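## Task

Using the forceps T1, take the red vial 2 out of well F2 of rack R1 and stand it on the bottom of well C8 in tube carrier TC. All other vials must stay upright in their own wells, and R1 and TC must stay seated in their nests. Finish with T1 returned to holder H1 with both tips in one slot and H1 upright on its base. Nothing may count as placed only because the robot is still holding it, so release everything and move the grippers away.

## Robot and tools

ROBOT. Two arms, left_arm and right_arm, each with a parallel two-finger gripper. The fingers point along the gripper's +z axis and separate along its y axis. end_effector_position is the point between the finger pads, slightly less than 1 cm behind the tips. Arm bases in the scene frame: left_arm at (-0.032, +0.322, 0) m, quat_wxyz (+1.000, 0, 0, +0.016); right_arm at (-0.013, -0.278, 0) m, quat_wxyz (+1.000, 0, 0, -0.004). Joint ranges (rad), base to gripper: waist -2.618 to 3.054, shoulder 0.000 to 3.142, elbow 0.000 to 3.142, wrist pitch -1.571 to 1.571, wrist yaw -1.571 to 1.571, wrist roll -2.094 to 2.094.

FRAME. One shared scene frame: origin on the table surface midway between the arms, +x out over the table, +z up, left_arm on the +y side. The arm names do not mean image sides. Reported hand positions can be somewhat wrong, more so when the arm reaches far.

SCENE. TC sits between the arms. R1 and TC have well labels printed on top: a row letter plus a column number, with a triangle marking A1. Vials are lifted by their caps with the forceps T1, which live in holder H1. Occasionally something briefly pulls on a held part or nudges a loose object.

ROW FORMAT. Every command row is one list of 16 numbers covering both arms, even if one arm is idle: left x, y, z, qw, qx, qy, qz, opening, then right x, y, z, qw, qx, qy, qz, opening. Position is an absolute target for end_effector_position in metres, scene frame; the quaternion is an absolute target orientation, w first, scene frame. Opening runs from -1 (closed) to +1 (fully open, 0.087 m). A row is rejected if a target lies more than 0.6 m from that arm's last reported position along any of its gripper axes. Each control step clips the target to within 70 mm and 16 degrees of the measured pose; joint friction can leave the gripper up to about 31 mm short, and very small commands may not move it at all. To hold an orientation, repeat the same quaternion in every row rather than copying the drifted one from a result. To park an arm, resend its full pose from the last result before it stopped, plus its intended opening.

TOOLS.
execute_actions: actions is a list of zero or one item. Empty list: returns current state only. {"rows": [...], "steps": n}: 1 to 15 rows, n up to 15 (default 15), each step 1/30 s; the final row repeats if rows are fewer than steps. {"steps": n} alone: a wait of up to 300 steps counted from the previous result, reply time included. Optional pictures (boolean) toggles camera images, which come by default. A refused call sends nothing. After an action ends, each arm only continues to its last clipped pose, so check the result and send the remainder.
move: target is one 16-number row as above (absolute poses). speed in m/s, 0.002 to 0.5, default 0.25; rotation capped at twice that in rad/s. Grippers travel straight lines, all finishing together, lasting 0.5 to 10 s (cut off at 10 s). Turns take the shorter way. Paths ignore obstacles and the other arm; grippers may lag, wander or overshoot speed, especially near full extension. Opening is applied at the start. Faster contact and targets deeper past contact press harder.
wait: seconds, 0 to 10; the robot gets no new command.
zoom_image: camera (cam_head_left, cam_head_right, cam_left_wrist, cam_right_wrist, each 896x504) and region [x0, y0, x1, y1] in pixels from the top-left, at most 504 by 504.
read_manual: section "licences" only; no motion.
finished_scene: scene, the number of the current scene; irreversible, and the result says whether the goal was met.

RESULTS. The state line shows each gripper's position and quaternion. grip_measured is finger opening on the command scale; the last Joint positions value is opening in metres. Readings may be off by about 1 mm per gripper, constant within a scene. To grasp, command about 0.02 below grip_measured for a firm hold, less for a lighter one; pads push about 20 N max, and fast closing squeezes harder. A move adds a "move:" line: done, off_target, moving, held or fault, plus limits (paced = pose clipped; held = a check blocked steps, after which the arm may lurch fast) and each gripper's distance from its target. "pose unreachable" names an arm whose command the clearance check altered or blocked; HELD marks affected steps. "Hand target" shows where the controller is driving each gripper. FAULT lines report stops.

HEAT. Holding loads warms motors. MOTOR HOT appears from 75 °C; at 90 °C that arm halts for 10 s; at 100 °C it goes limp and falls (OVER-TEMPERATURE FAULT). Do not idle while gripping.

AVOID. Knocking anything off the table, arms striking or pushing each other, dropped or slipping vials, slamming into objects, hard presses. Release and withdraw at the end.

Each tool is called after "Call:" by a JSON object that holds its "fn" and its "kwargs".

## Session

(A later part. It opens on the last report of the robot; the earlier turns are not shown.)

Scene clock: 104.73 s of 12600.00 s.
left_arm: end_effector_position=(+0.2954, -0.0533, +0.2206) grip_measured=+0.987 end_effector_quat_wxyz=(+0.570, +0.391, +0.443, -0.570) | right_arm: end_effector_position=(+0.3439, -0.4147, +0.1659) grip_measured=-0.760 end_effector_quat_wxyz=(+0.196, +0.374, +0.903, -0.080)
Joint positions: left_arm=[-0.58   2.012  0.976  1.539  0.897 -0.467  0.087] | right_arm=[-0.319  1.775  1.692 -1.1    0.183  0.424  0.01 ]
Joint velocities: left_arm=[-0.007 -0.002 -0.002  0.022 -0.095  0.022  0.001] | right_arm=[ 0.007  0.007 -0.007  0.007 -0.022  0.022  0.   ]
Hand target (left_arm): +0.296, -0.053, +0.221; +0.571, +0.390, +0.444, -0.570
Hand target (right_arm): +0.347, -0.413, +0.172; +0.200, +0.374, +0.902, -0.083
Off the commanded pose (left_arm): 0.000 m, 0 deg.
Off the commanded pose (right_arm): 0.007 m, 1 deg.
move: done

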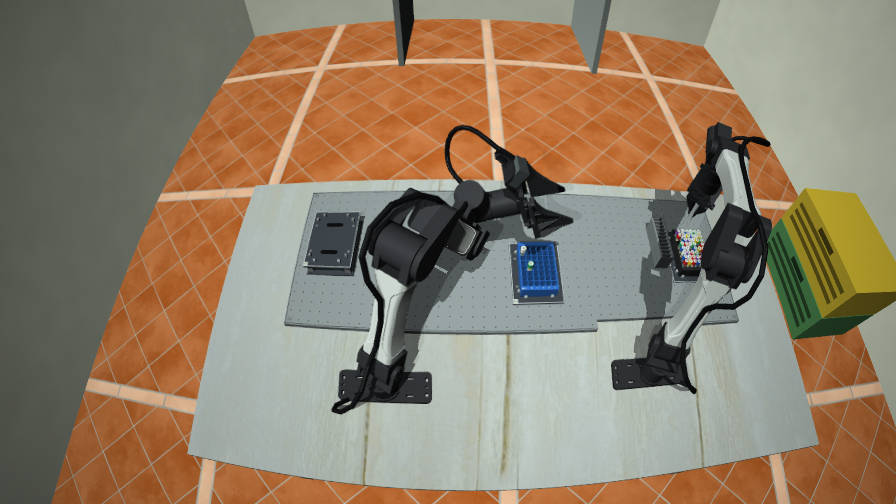

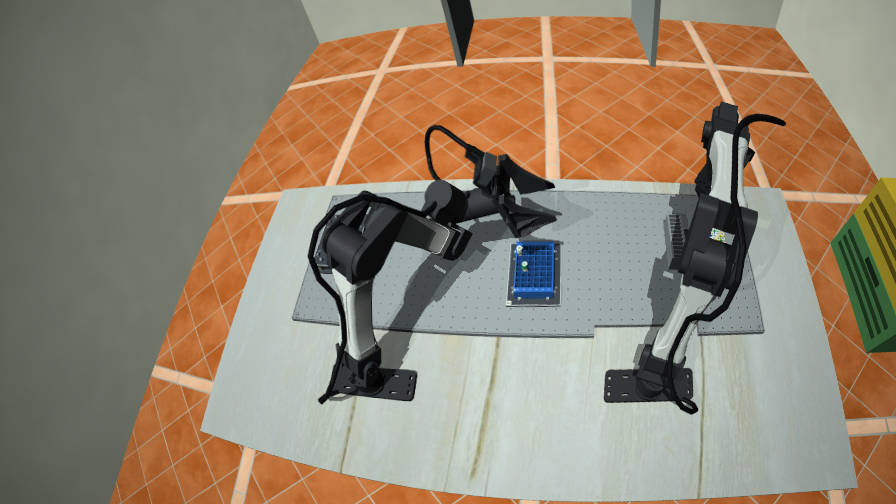

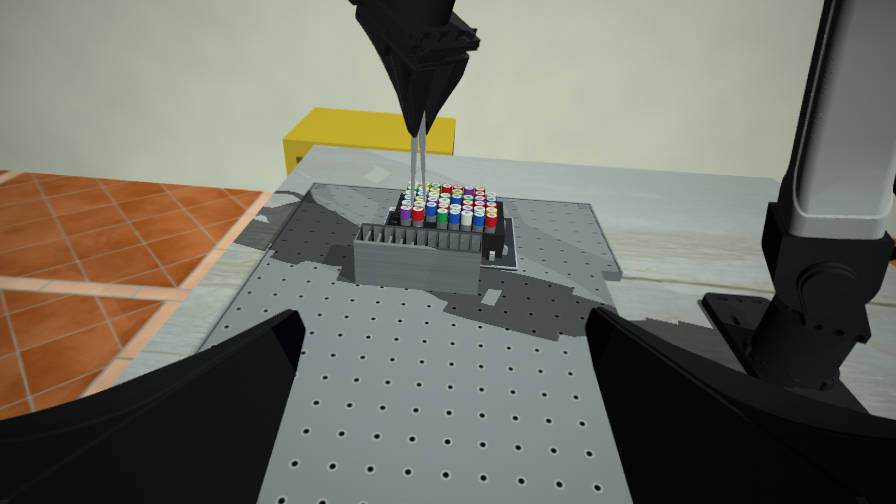

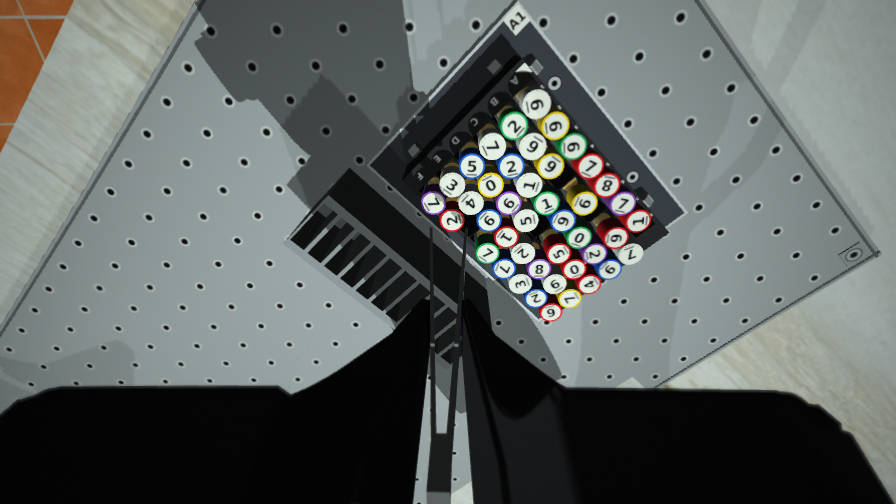

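Call:
{"fn": "move", "kwargs": {"target": [0.2958,-0.0532,0.2208,0.571,0.39,0.444,-0.57,1,0.344,-0.416,0.146,0.2,0.374,0.902,-0.083,-0.76], "speed": 0.015}}

Call:
{"fn": "zoom_image", "kwargs": {"camera": "cam_left_wrist", "region": [370, 150, 470, 250]}}

Call:
{"fn": "zoom_image", "kwargs": {"camera": "cam_right_wrist", "region": [400, 180, 500, 280]}}

Scene clock: 107.27 s of 12600.00 s.
left_arm: end_effector_position=(+0.2954, -0.0533, +0.2206) grip_measured=+0.987 end_effector_quat_wxyz=(+0.570, +0.391, +0.443, -0.570) | right_arm: end_effector_position=(+0.3442, -0.4147, +0.1462) grip_measured=-0.760 end_effector_quat_wxyz=(+0.192, +0.375, +0.904, -0.080)
Joint positions: left_arm=[-0.58   2.012  0.976  1.539  0.897 -0.467  0.087] | right_arm=[-0.319  1.775  1.615 -1.031  0.183  0.424  0.01 ]
Joint velocities: left_arm=[-0.002  0.002  0.007 -0.007 -0.022  0.051 -0.001] | right_arm=[ 0.007 -0.007  0.002 -0.007 -0.095  0.022  0.   ]
Hand target (left_arm): +0.296, -0.053, +0.221; +0.571, +0.390, +0.444, -0.570
Hand target (right_arm): +0.344, -0.416, +0.146; +0.200, +0.374, +0.902, -0.083
Off the commanded pose (left_arm): 0.000 m, 0 deg.
Off the commanded pose (right_arm): 0.001 m, 1 deg.
move: done

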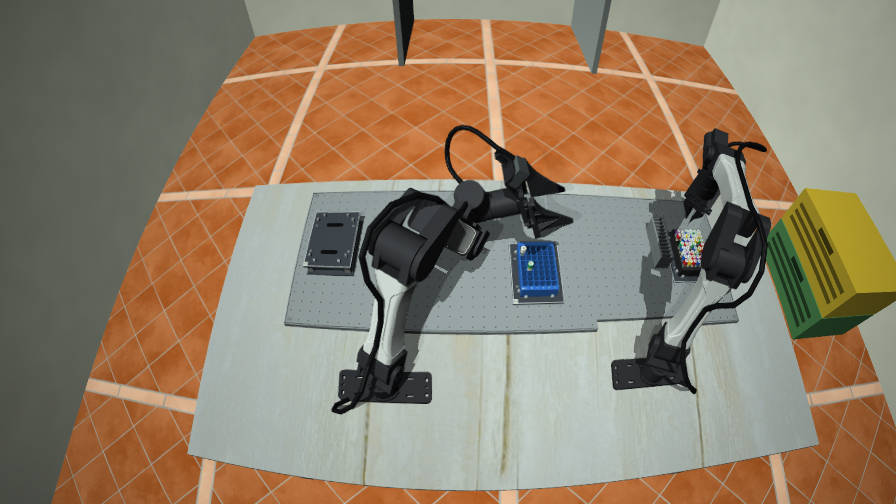

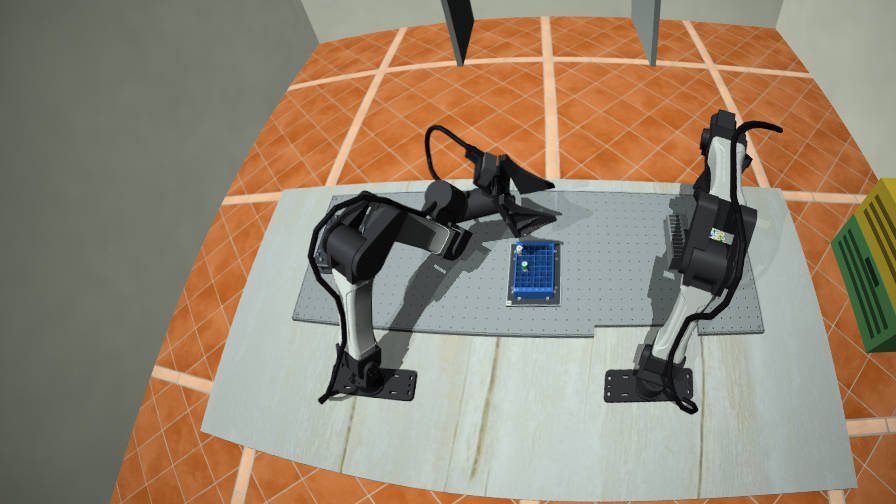

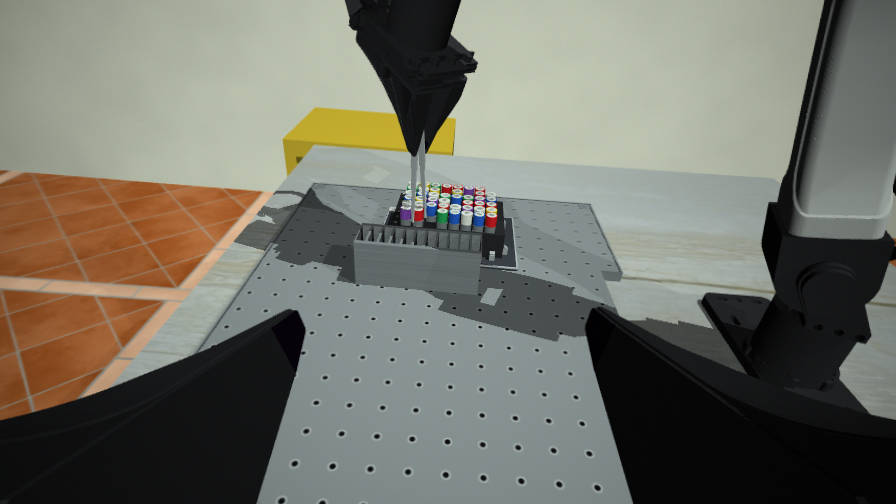

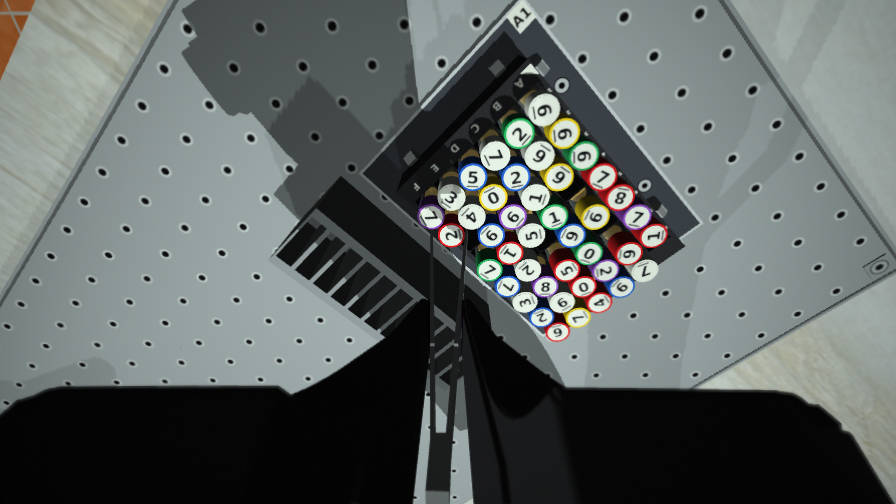

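Region (370, 150, 470, 250) of cam_left_wrist's 896x504 image, scaled by 5.040, with more detail than that image has.

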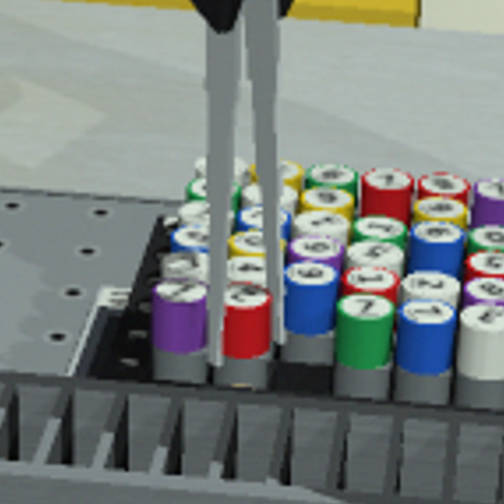

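Region (400, 180, 500, 280) of cam_right_wrist's 896x504 image, scaled by 5.040, with more detail than that image has.

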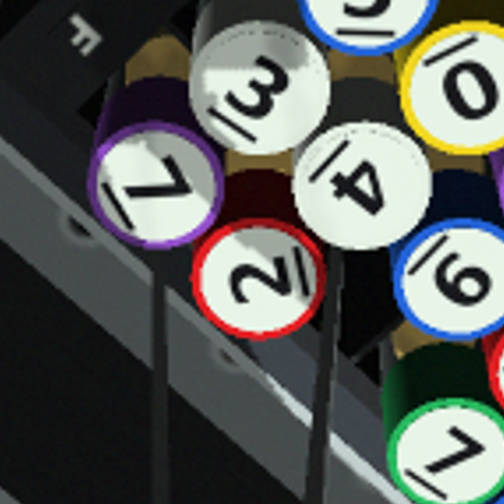

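Call:
{"fn": "move", "kwargs": {"target": [0.2958,-0.0532,0.2208,0.571,0.39,0.444,-0.57,1,0.345,-0.4205,0.147,0.2,0.374,0.902,-0.083,-0.785], "speed": 0.01}}

Call:
{"fn": "zoom_image", "kwargs": {"camera": "cam_left_wrist", "region": [370, 150, 470, 250]}}

Call:
{"fn": "zoom_image", "kwargs": {"camera": "cam_right_wrist", "region": [400, 180, 500, 280]}}

Scene clock: 109.30 s of 12600.00 s.
left_arm: end_effector_position=(+0.2954, -0.0533, +0.2206) grip_measured=+0.987 end_effector_quat_wxyz=(+0.570, +0.391, +0.443, -0.570) | right_arm: end_effector_position=(+0.3447, -0.4151, +0.1464) grip_measured=-0.785 end_effector_quat_wxyz=(+0.193, +0.372, +0.904, -0.081)
Joint positions: left_arm=[-0.58   2.012  0.976  1.539  0.897 -0.467  0.087] | right_arm=[-0.319  1.775  1.615 -1.028  0.183  0.419  0.009]
Joint velocities: left_arm=[ 0.002 -0.002  0.002 -0.037  0.081 -0.007 -0.001] | right_arm=[ 0.042  0.007  0.007  0.022  0.007 -0.022 -0.001]
Hand target (left_arm): +0.296, -0.053, +0.221; +0.571, +0.390, +0.444, -0.570
Hand target (right_arm): +0.345, -0.420, +0.147; +0.200, +0.374, +0.902, -0.083
Off the commanded pose (left_arm): 0.000 m, 0 deg.
Off the commanded pose (right_arm): 0.005 m, 1 deg.
move: done

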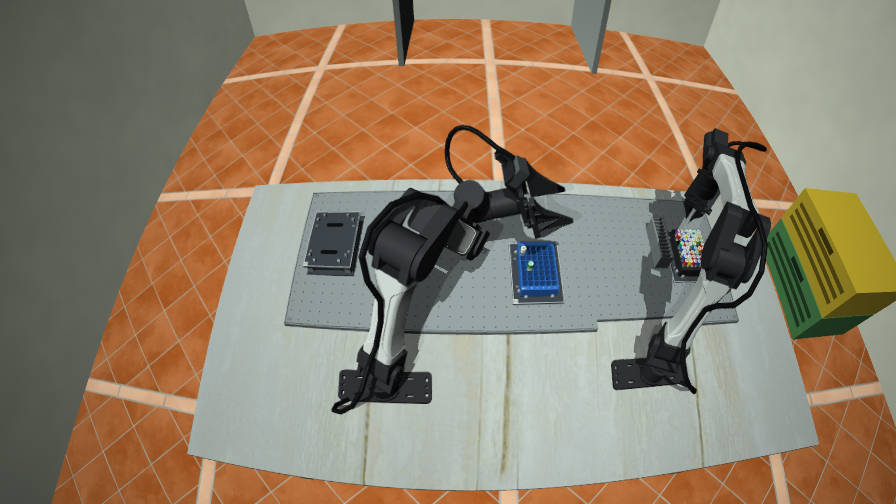

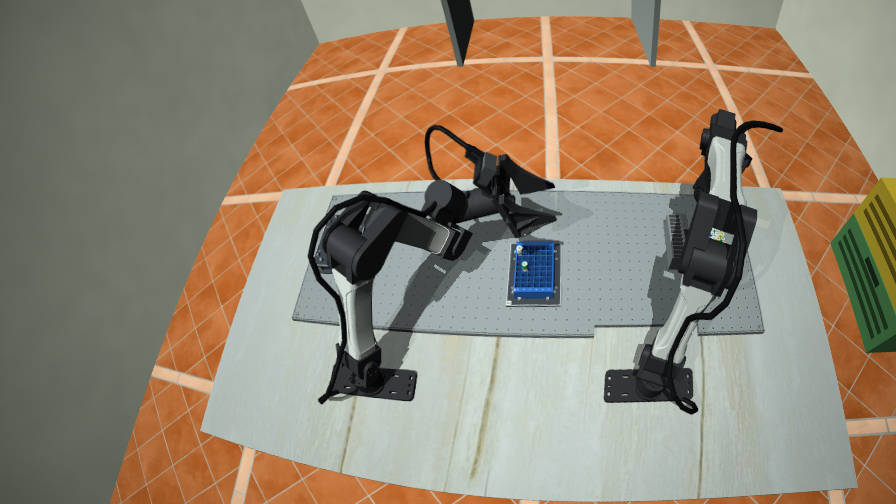

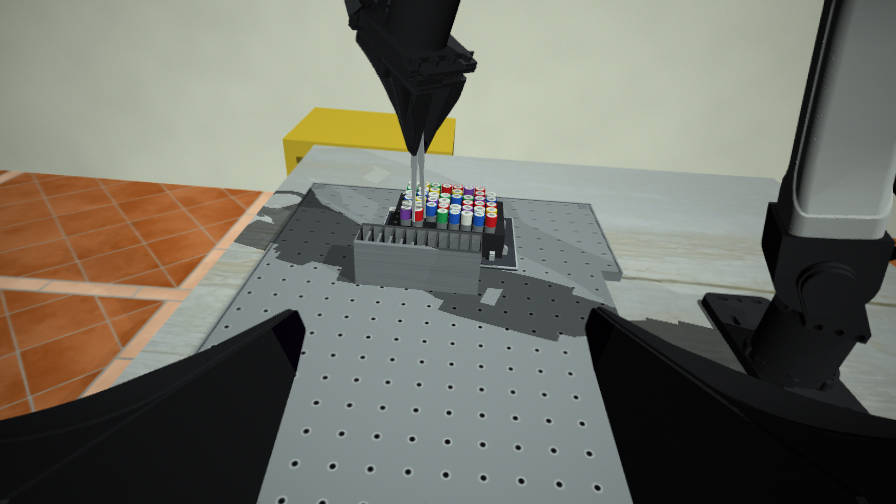

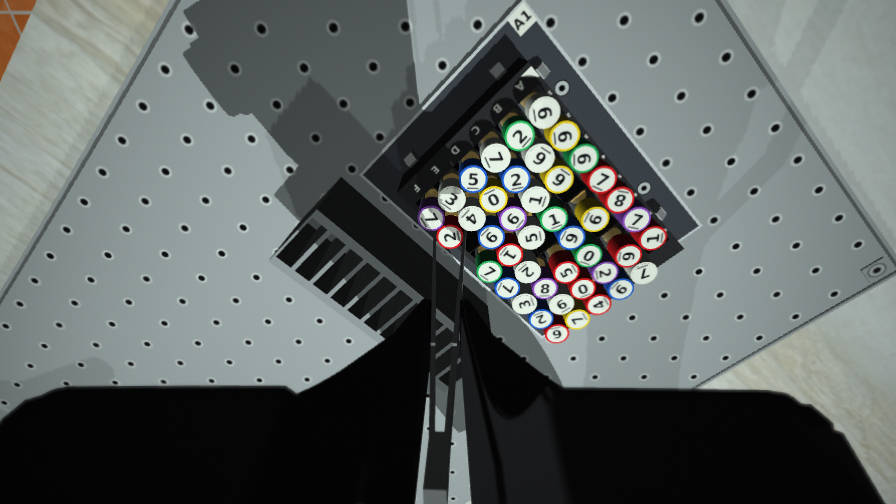

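Region (370, 150, 470, 250) of cam_left_wrist's 896x504 image, scaled by 5.040, with more detail than that image has.

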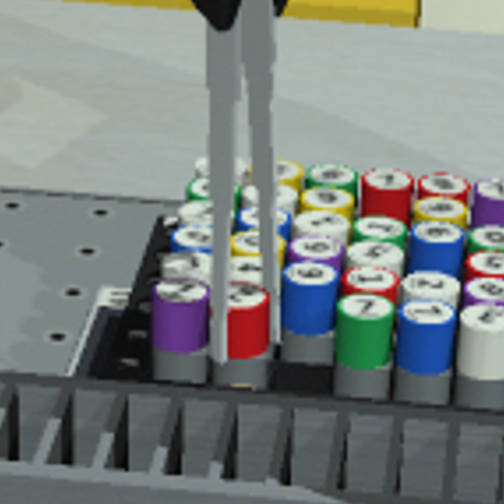

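Region (400, 180, 500, 280) of cam_right_wrist's 896x504 image, scaled by 5.040, with more detail than that image has.

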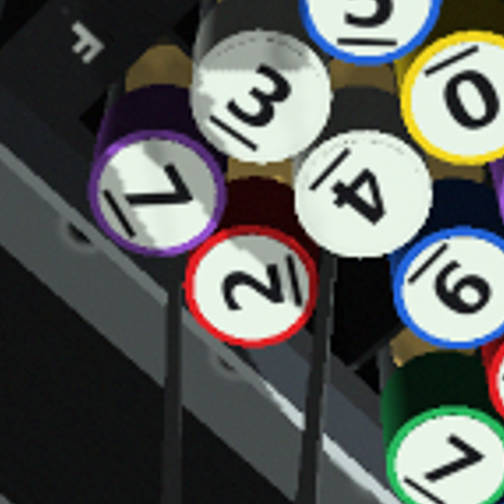

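Good enough; squeeze.

Call:
{"fn": "execute_actions", "kwargs": {"actions": [{"rows":[[0.2958,-0.0532,0.2208,0.571,0.39,0.444,-0.57,1,0.345,-0.417,0.147,0.2,0.374,0.902,-0.083,-0.795],[0.2958,-0.0532,0.2208,0.571,0.39,0.444,-0.57,1,0.345,-0.417,0.147,0.2,0.374,0.902,-0.083,-0.80],[0.2958,-0.0532,0.2208,0.571,0.39,0.444,-0.57,1,0.345,-0.417,0.147,0.2,0.374,0.902,-0.083,-0.81],[0.2958,-0.0532,0.2208,0.571,0.39,0.444,-0.57,1,0.345,-0.417,0.147,0.2,0.374,0.902,-0.083,-0.82]]}], "pictures": false}}

Call:
{"fn": "move", "kwargs": {"target": [0.2958,-0.0532,0.2208,0.571,0.39,0.444,-0.57,1,0.347,-0.416,0.225,0.2,0.374,0.902,-0.083,-0.82], "speed": 0.03}}

Call:
{"fn": "zoom_image", "kwargs": {"camera": "cam_left_wrist", "region": [350, 100, 500, 250]}}

Scene clock: 113.07 s of 12600.00 s.
left_arm: end_effector_position=(+0.2954, -0.0533, +0.2206) grip_measured=+0.987 end_effector_quat_wxyz=(+0.570, +0.391, +0.443, -0.570) | right_arm: end_effector_position=(+0.3447, -0.4152, +0.1464) grip_measured=-0.818 end_effector_quat_wxyz=(+0.193, +0.372, +0.904, -0.081)
Joint positions: left_arm=[-0.58   2.012  0.976  1.539  0.897 -0.467  0.087] | right_arm=[-0.319  1.775  1.615 -1.028  0.183  0.418  0.008]
Joint velocities: left_arm=[-0.002 -0.012 -0.007 -0.037 -0.037 -0.022 -0.   ] | right_arm=[-0.017  0.012  0.012 -0.022 -0.007 -0.022 -0.001]
Hand target (left_arm): +0.296, -0.053, +0.221; +0.571, +0.390, +0.444, -0.570
Hand target (right_arm): +0.345, -0.417, +0.147; +0.200, +0.374, +0.902, -0.083
Off the commanded pose (left_arm): 0.000 m, 0 deg.
Off the commanded pose (right_arm): 0.002 m, 1 deg.
Steps of this call (steps 1 to 90: nothing new was sent; then 0.27 s passed at rest; steps 91 to 105: all 15 steps of this action). Readings (end_effector_position):
91: left_arm (+0.2954, -0.0533, +0.2206) | right_arm (+0.3447, -0.4152, +0.1464)
92: left_arm (+0.2954, -0.0533, +0.2206) | right_arm (+0.3447, -0.4152, +0.1464)
94: left_arm (+0.2954, -0.0533, +0.2206) | right_arm (+0.3447, -0.4152, +0.1464)
98: left_arm (+0.2954, -0.0533, +0.2206) | right_arm (+0.3447, -0.4152, +0.1464)
105: the state above

Scene clock: 116.37 s of 12600.00 s.
left_arm: end_effector_position=(+0.2954, -0.0533, +0.2206) grip_measured=+0.987 end_effector_quat_wxyz=(+0.570, +0.391, +0.443, -0.570) | right_arm: end_effector_position=(+0.3440, -0.4149, +0.2226) grip_measured=-0.818 end_effector_quat_wxyz=(+0.200, +0.372, +0.903, -0.080)
Joint positions: left_arm=[-0.58   2.012  0.976  1.539  0.897 -0.467  0.087] | right_arm=[-0.319  1.835  1.998 -1.338  0.183  0.418  0.008]
Joint velocities: left_arm=[ 0.017  0.012  0.022  0.007 -0.125  0.007  0.   ] | right_arm=[ 0.012  0.007 -0.012 -0.066  0.022  0.051  0.   ]
Hand target (left_arm): +0.296, -0.053, +0.221; +0.571, +0.390, +0.444, -0.570
Hand target (right_arm): +0.346, -0.416, +0.225; +0.200, +0.374, +0.902, -0.083
Off the commanded pose (left_arm): 0.000 m, 0 deg.
Off the commanded pose (right_arm): 0.004 m, 0 deg.
move: done

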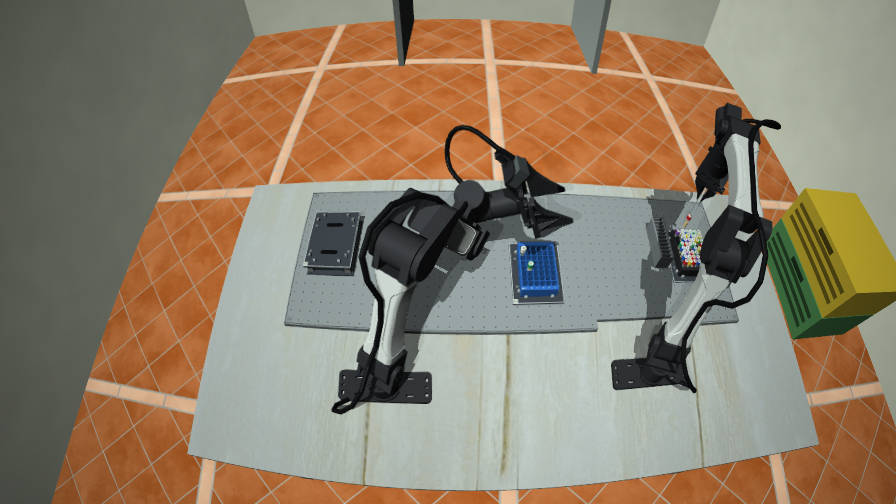

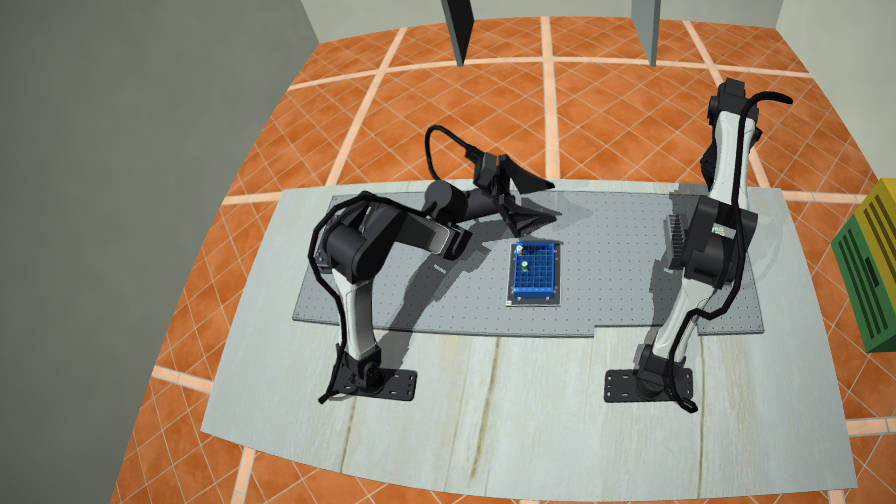

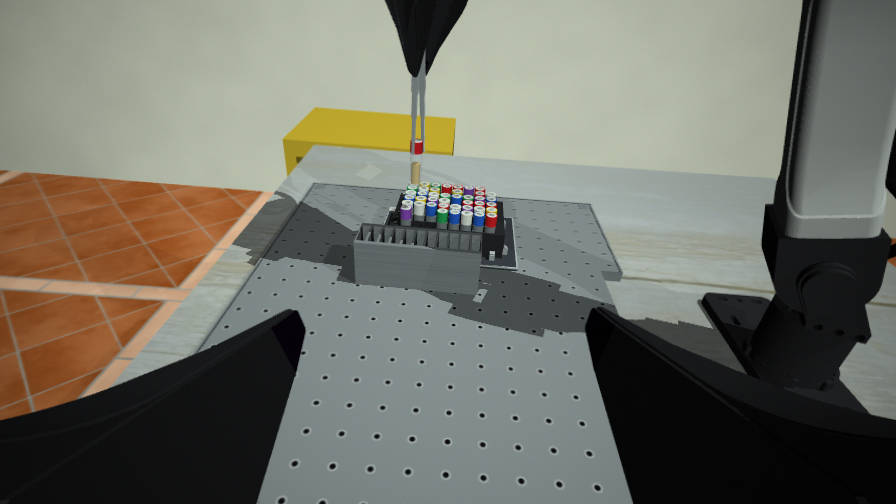

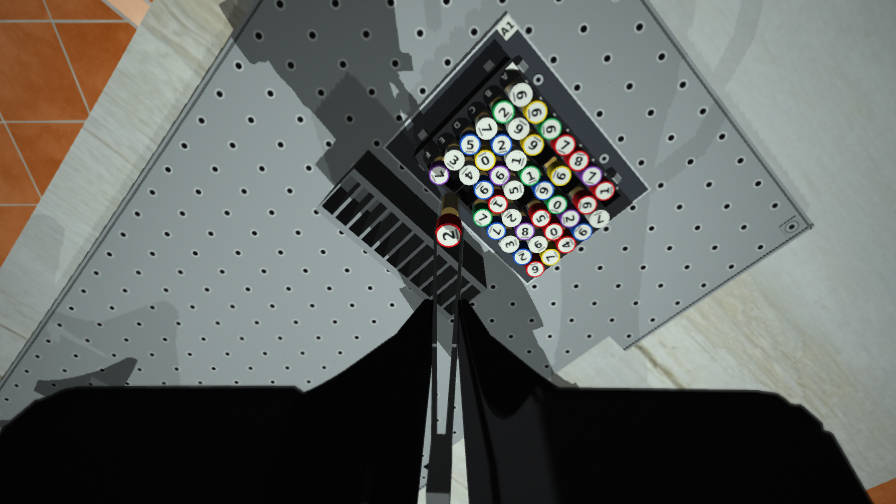

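Region (350, 100, 500, 250) of cam_left_wrist's 896x504 image, scaled by 3.360, with more detail than that image has.

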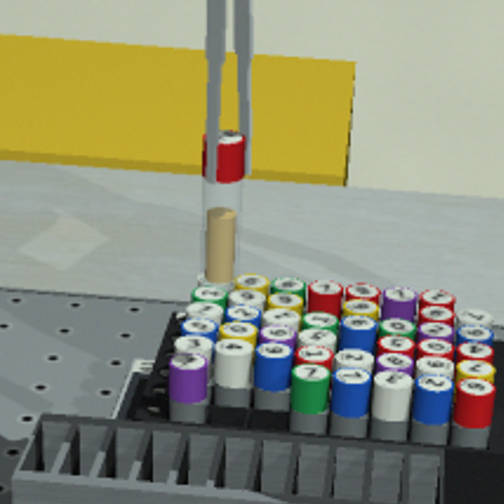

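Call:
{"fn": "move", "kwargs": {"target": [0.26,0.12,0.17,0.627,0.369,0.527,-0.44,1,0.305,-0.035,0.215,0.216,0,0.976,0,-0.83], "speed": 0.12}}

Scene clock: 122.27 s of 12600.00 s.
left_arm: end_effector_position=(+0.2666, +0.1170, +0.1670) grip_measured=+0.987 end_effector_quat_wxyz=(+0.615, +0.370, +0.541, -0.438) | right_arm: end_effector_position=(+0.3007, -0.0337, +0.2119) grip_measured=-0.826 end_effector_quat_wxyz=(+0.218, +0.000, +0.976, +0.016)
Joint positions: left_arm=[-0.181  1.632  0.377  1.541  1.051 -0.269  0.087] | right_arm=[ 0.718  1.899  2.042 -1.352  0.256  0.664  0.008]
Joint velocities: left_arm=[-0.002  0.002  0.002  0.007  0.037  0.037 -0.   ] | right_arm=[-0.007 -0.007  0.032 -0.037  0.095 -0.051 -0.   ]
Hand target (left_arm): +0.261, +0.120, +0.168; +0.621, +0.375, +0.536, -0.433
Hand target (right_arm): +0.301, -0.032, +0.215; +0.221, +0.002, +0.975, +0.013
Off the commanded pose (left_arm): 0.008 m, 2 deg.
Off the commanded pose (right_arm): 0.005 m, 2 deg.
joint sent to its limit (left arm) — the command would take joint 4 (wrist pitch) past its upper limit, so that joint was sent only as far as its limit.
move: done

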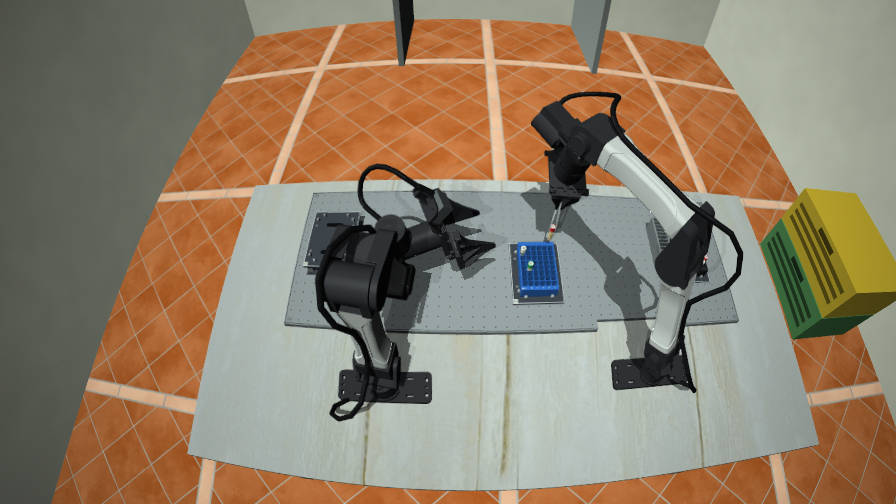

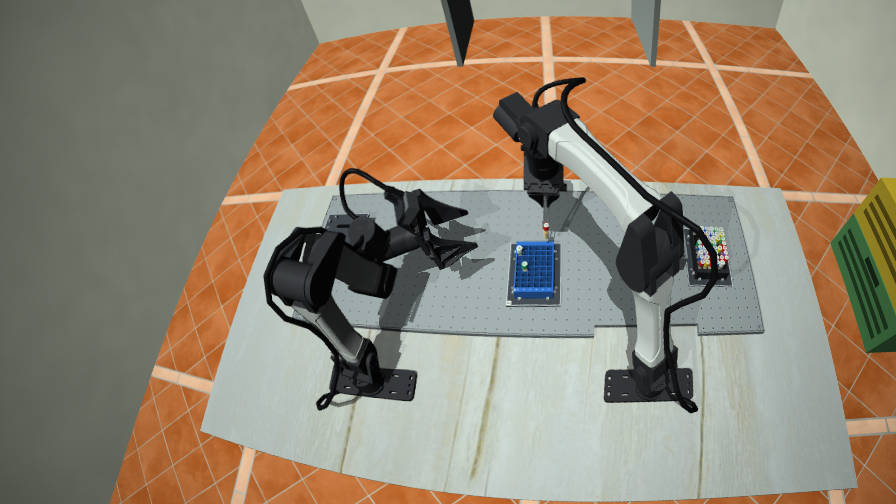

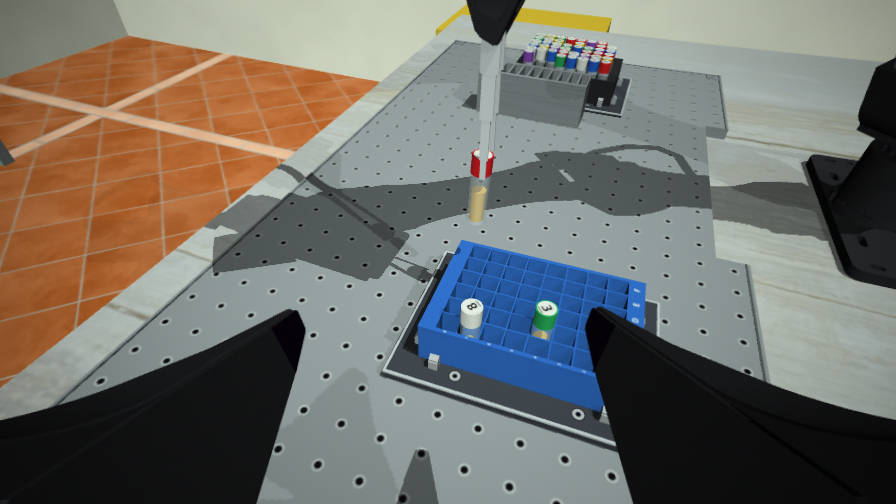

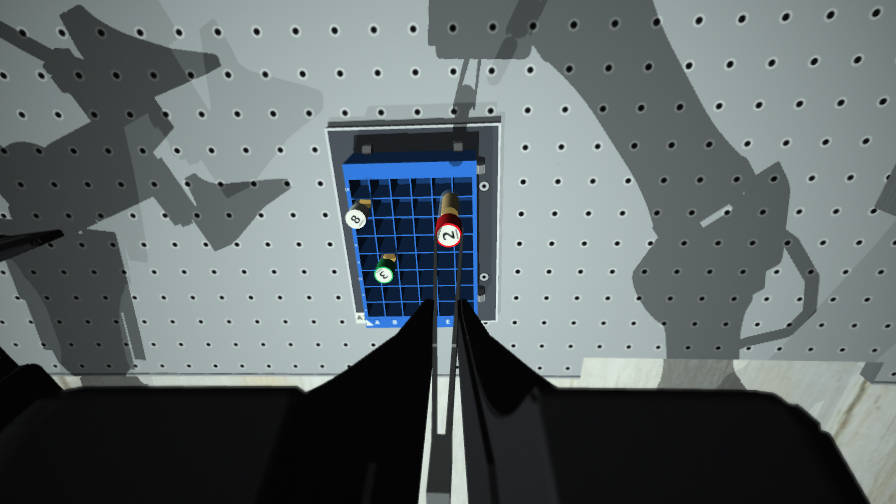

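Call:
{"fn": "move", "kwargs": {"target": [0.2666,0.117,0.167,0.615,0.37,0.541,-0.438,1,0.303,-0.004,0.19,0.19,0,0.982,0,-0.83], "speed": 0.03}}

Call:
{"fn": "zoom_image", "kwargs": {"camera": "cam_left_wrist", "region": [400, 170, 580, 350]}}

Call:
{"fn": "zoom_image", "kwargs": {"camera": "cam_right_wrist", "region": [370, 130, 530, 290]}}

Scene clock: 125.20 s of 12600.00 s.
left_arm: end_effector_position=(+0.2662, +0.1169, +0.1669) grip_measured=+0.987 end_effector_quat_wxyz=(+0.615, +0.371, +0.541, -0.438) | right_arm: end_effector_position=(+0.3044, -0.0080, +0.1871) grip_measured=-0.826 end_effector_quat_wxyz=(+0.189, +0.000, +0.982, -0.000)
Joint positions: left_arm=[-0.181  1.632  0.377  1.541  1.053 -0.268  0.087] | right_arm=[ 0.756  2.041  2.155 -1.4    0.257  0.712  0.008]
Joint velocities: left_arm=[-0.002 -0.012 -0.002  0.007 -0.007  0.022  0.   ] | right_arm=[ 0.002 -0.012  0.002 -0.022 -0.037  0.007 -0.001]
Hand target (left_arm): +0.267, +0.117, +0.167; +0.615, +0.370, +0.541, -0.438
Hand target (right_arm): +0.303, -0.004, +0.190; +0.190, -0.001, +0.982, +0.001
Off the commanded pose (left_arm): 0.000 m, 0 deg.
Off the commanded pose (right_arm): 0.005 m, 0 deg.
move: done

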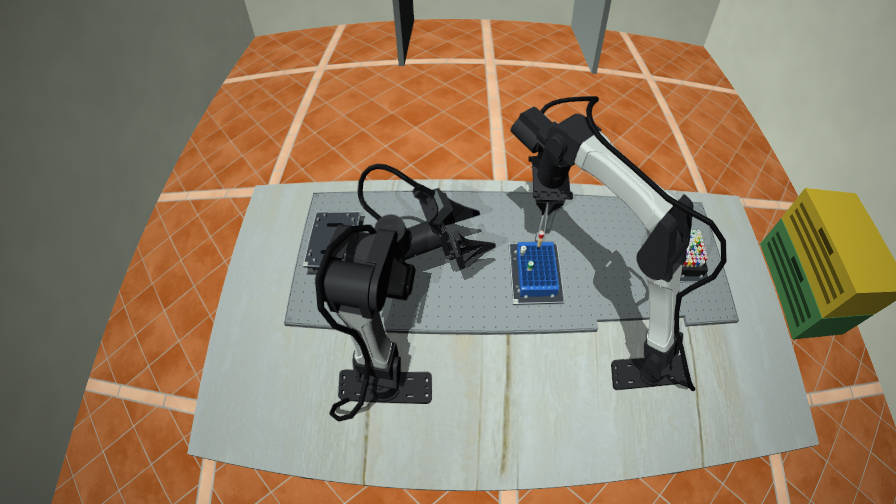

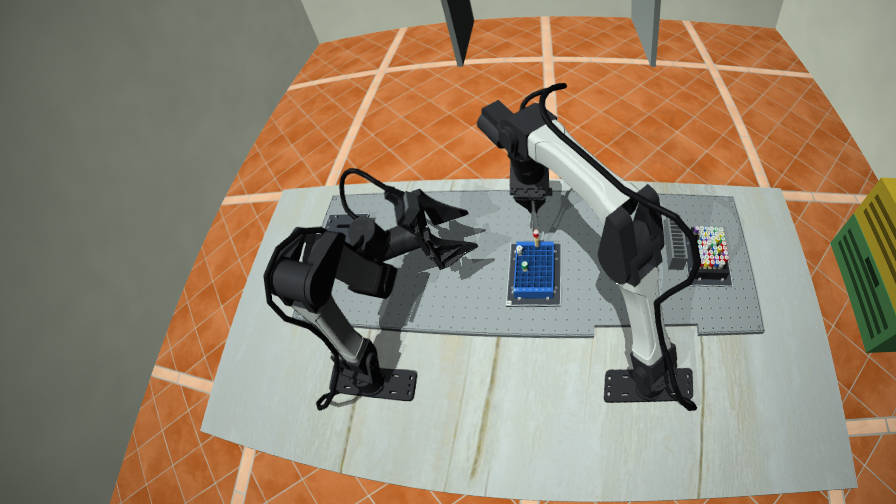

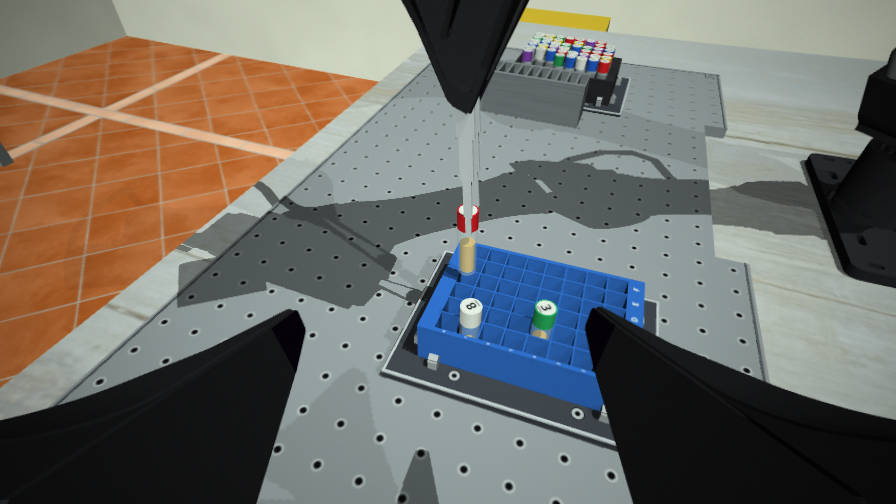

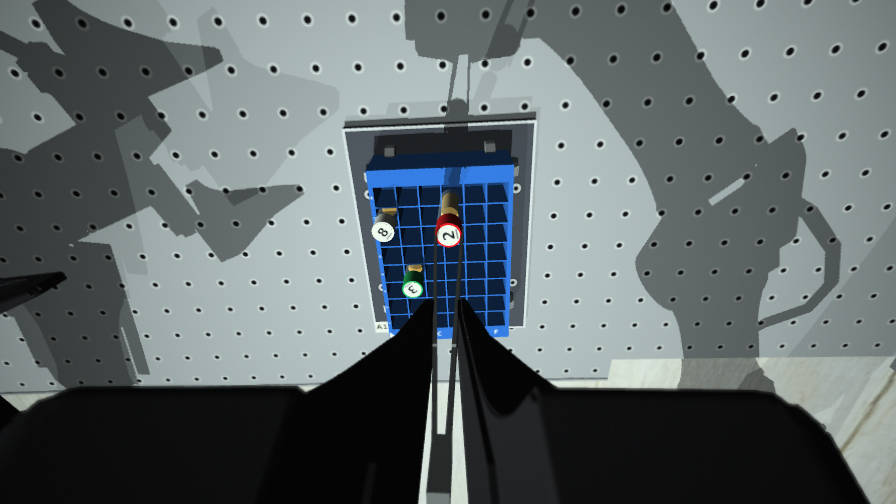

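Region (400, 170, 580, 350) of cam_left_wrist's 896x504 image, scaled by 2.800, with more detail than that image has.

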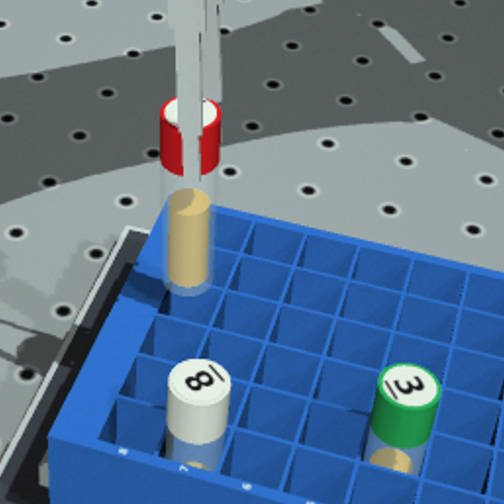

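Region (370, 130, 530, 290) of cam_right_wrist's 896x504 image, scaled by 3.150, with more detail than that image has.

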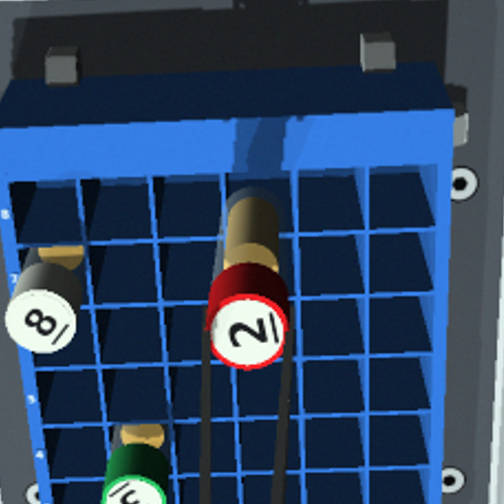

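Call:
{"fn": "move", "kwargs": {"target": [0.2666,0.117,0.167,0.615,0.37,0.541,-0.438,1,0.303,0.003,0.19,0.19,0,0.982,0.02,-0.83], "speed": 0.02}}

Call:
{"fn": "zoom_image", "kwargs": {"camera": "cam_left_wrist", "region": [400, 170, 580, 350]}}

Call:
{"fn": "zoom_image", "kwargs": {"camera": "cam_right_wrist", "region": [370, 130, 530, 290]}}

Scene clock: 128.00 s of 12600.00 s.
left_arm: end_effector_position=(+0.2662, +0.1169, +0.1669) grip_measured=+0.987 end_effector_quat_wxyz=(+0.615, +0.371, +0.541, -0.438) | right_arm: end_effector_position=(+0.3023, -0.0062, +0.1870) grip_measured=-0.826 end_effector_quat_wxyz=(+0.184, +0.000, +0.983, +0.005)
Joint positions: left_arm=[-0.181  1.632  0.377  1.541  1.053 -0.268  0.087] | right_arm=[ 0.756  2.041  2.156 -1.403  0.242  0.714  0.008]
Joint velocities: left_arm=[ 0.002 -0.002 -0.017 -0.007 -0.022 -0.037  0.   ] | right_arm=[-0.007  0.012 -0.027  0.037  0.007 -0.007 -0.   ]
Hand target (left_arm): +0.267, +0.117, +0.167; +0.615, +0.370, +0.541, -0.438
Hand target (right_arm): +0.303, +0.003, +0.190; +0.190, +0.000, +0.982, +0.020
Off the commanded pose (left_arm): 0.000 m, 0 deg.
Off the commanded pose (right_arm): 0.010 m, 2 deg.
move: done

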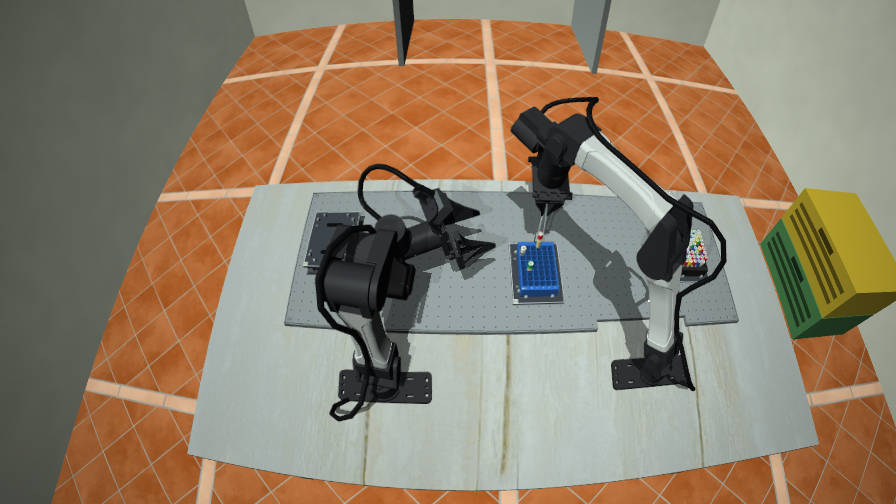

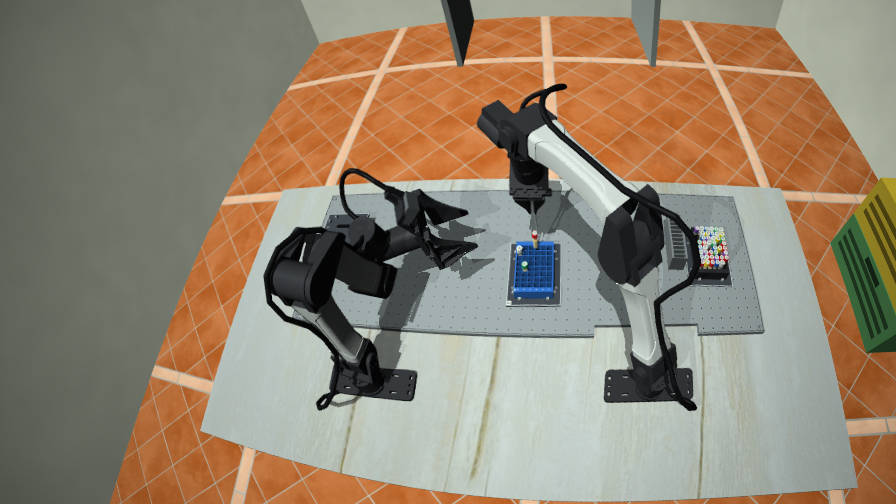

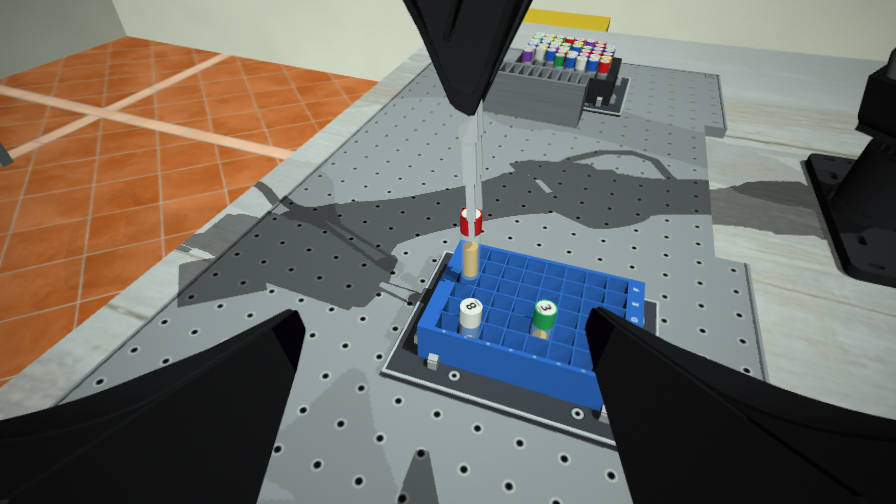

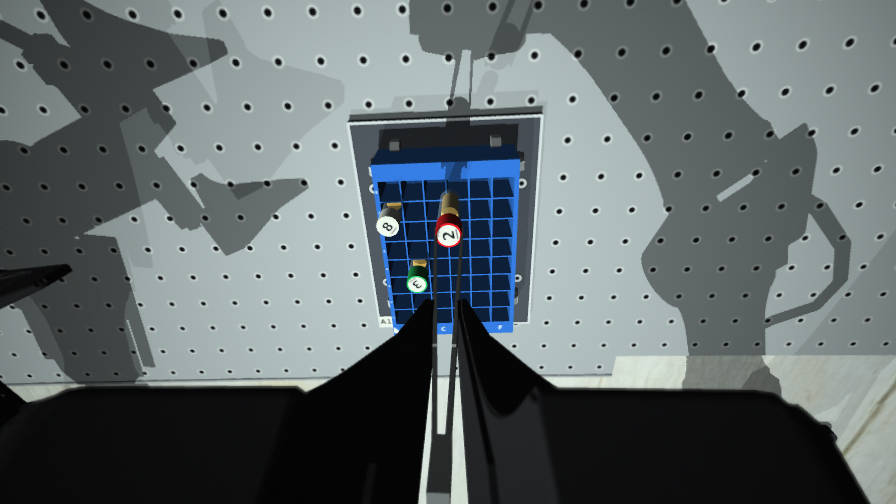

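Region (400, 170, 580, 350) of cam_left_wrist's 896x504 image, scaled by 2.800, with more detail than that image has.

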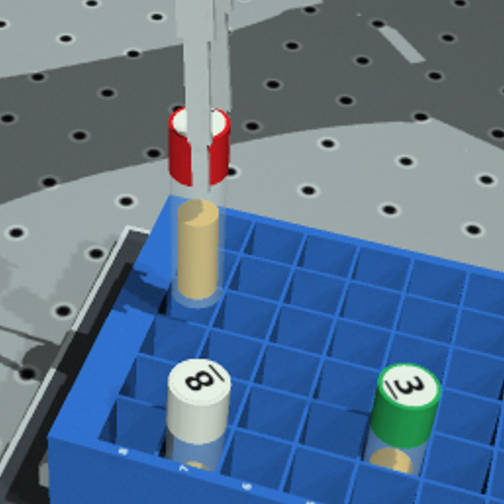

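Region (370, 130, 530, 290) of cam_right_wrist's 896x504 image, scaled by 3.150, with more detail than that image has.

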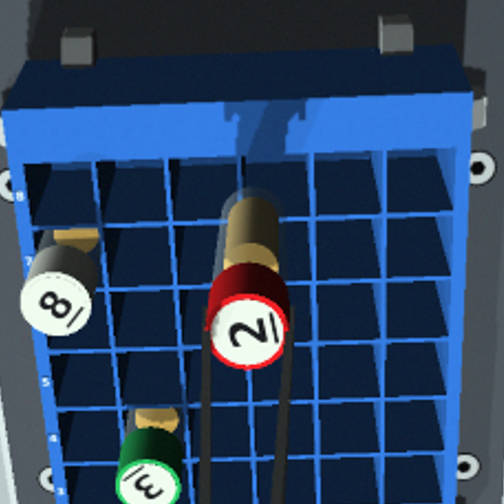

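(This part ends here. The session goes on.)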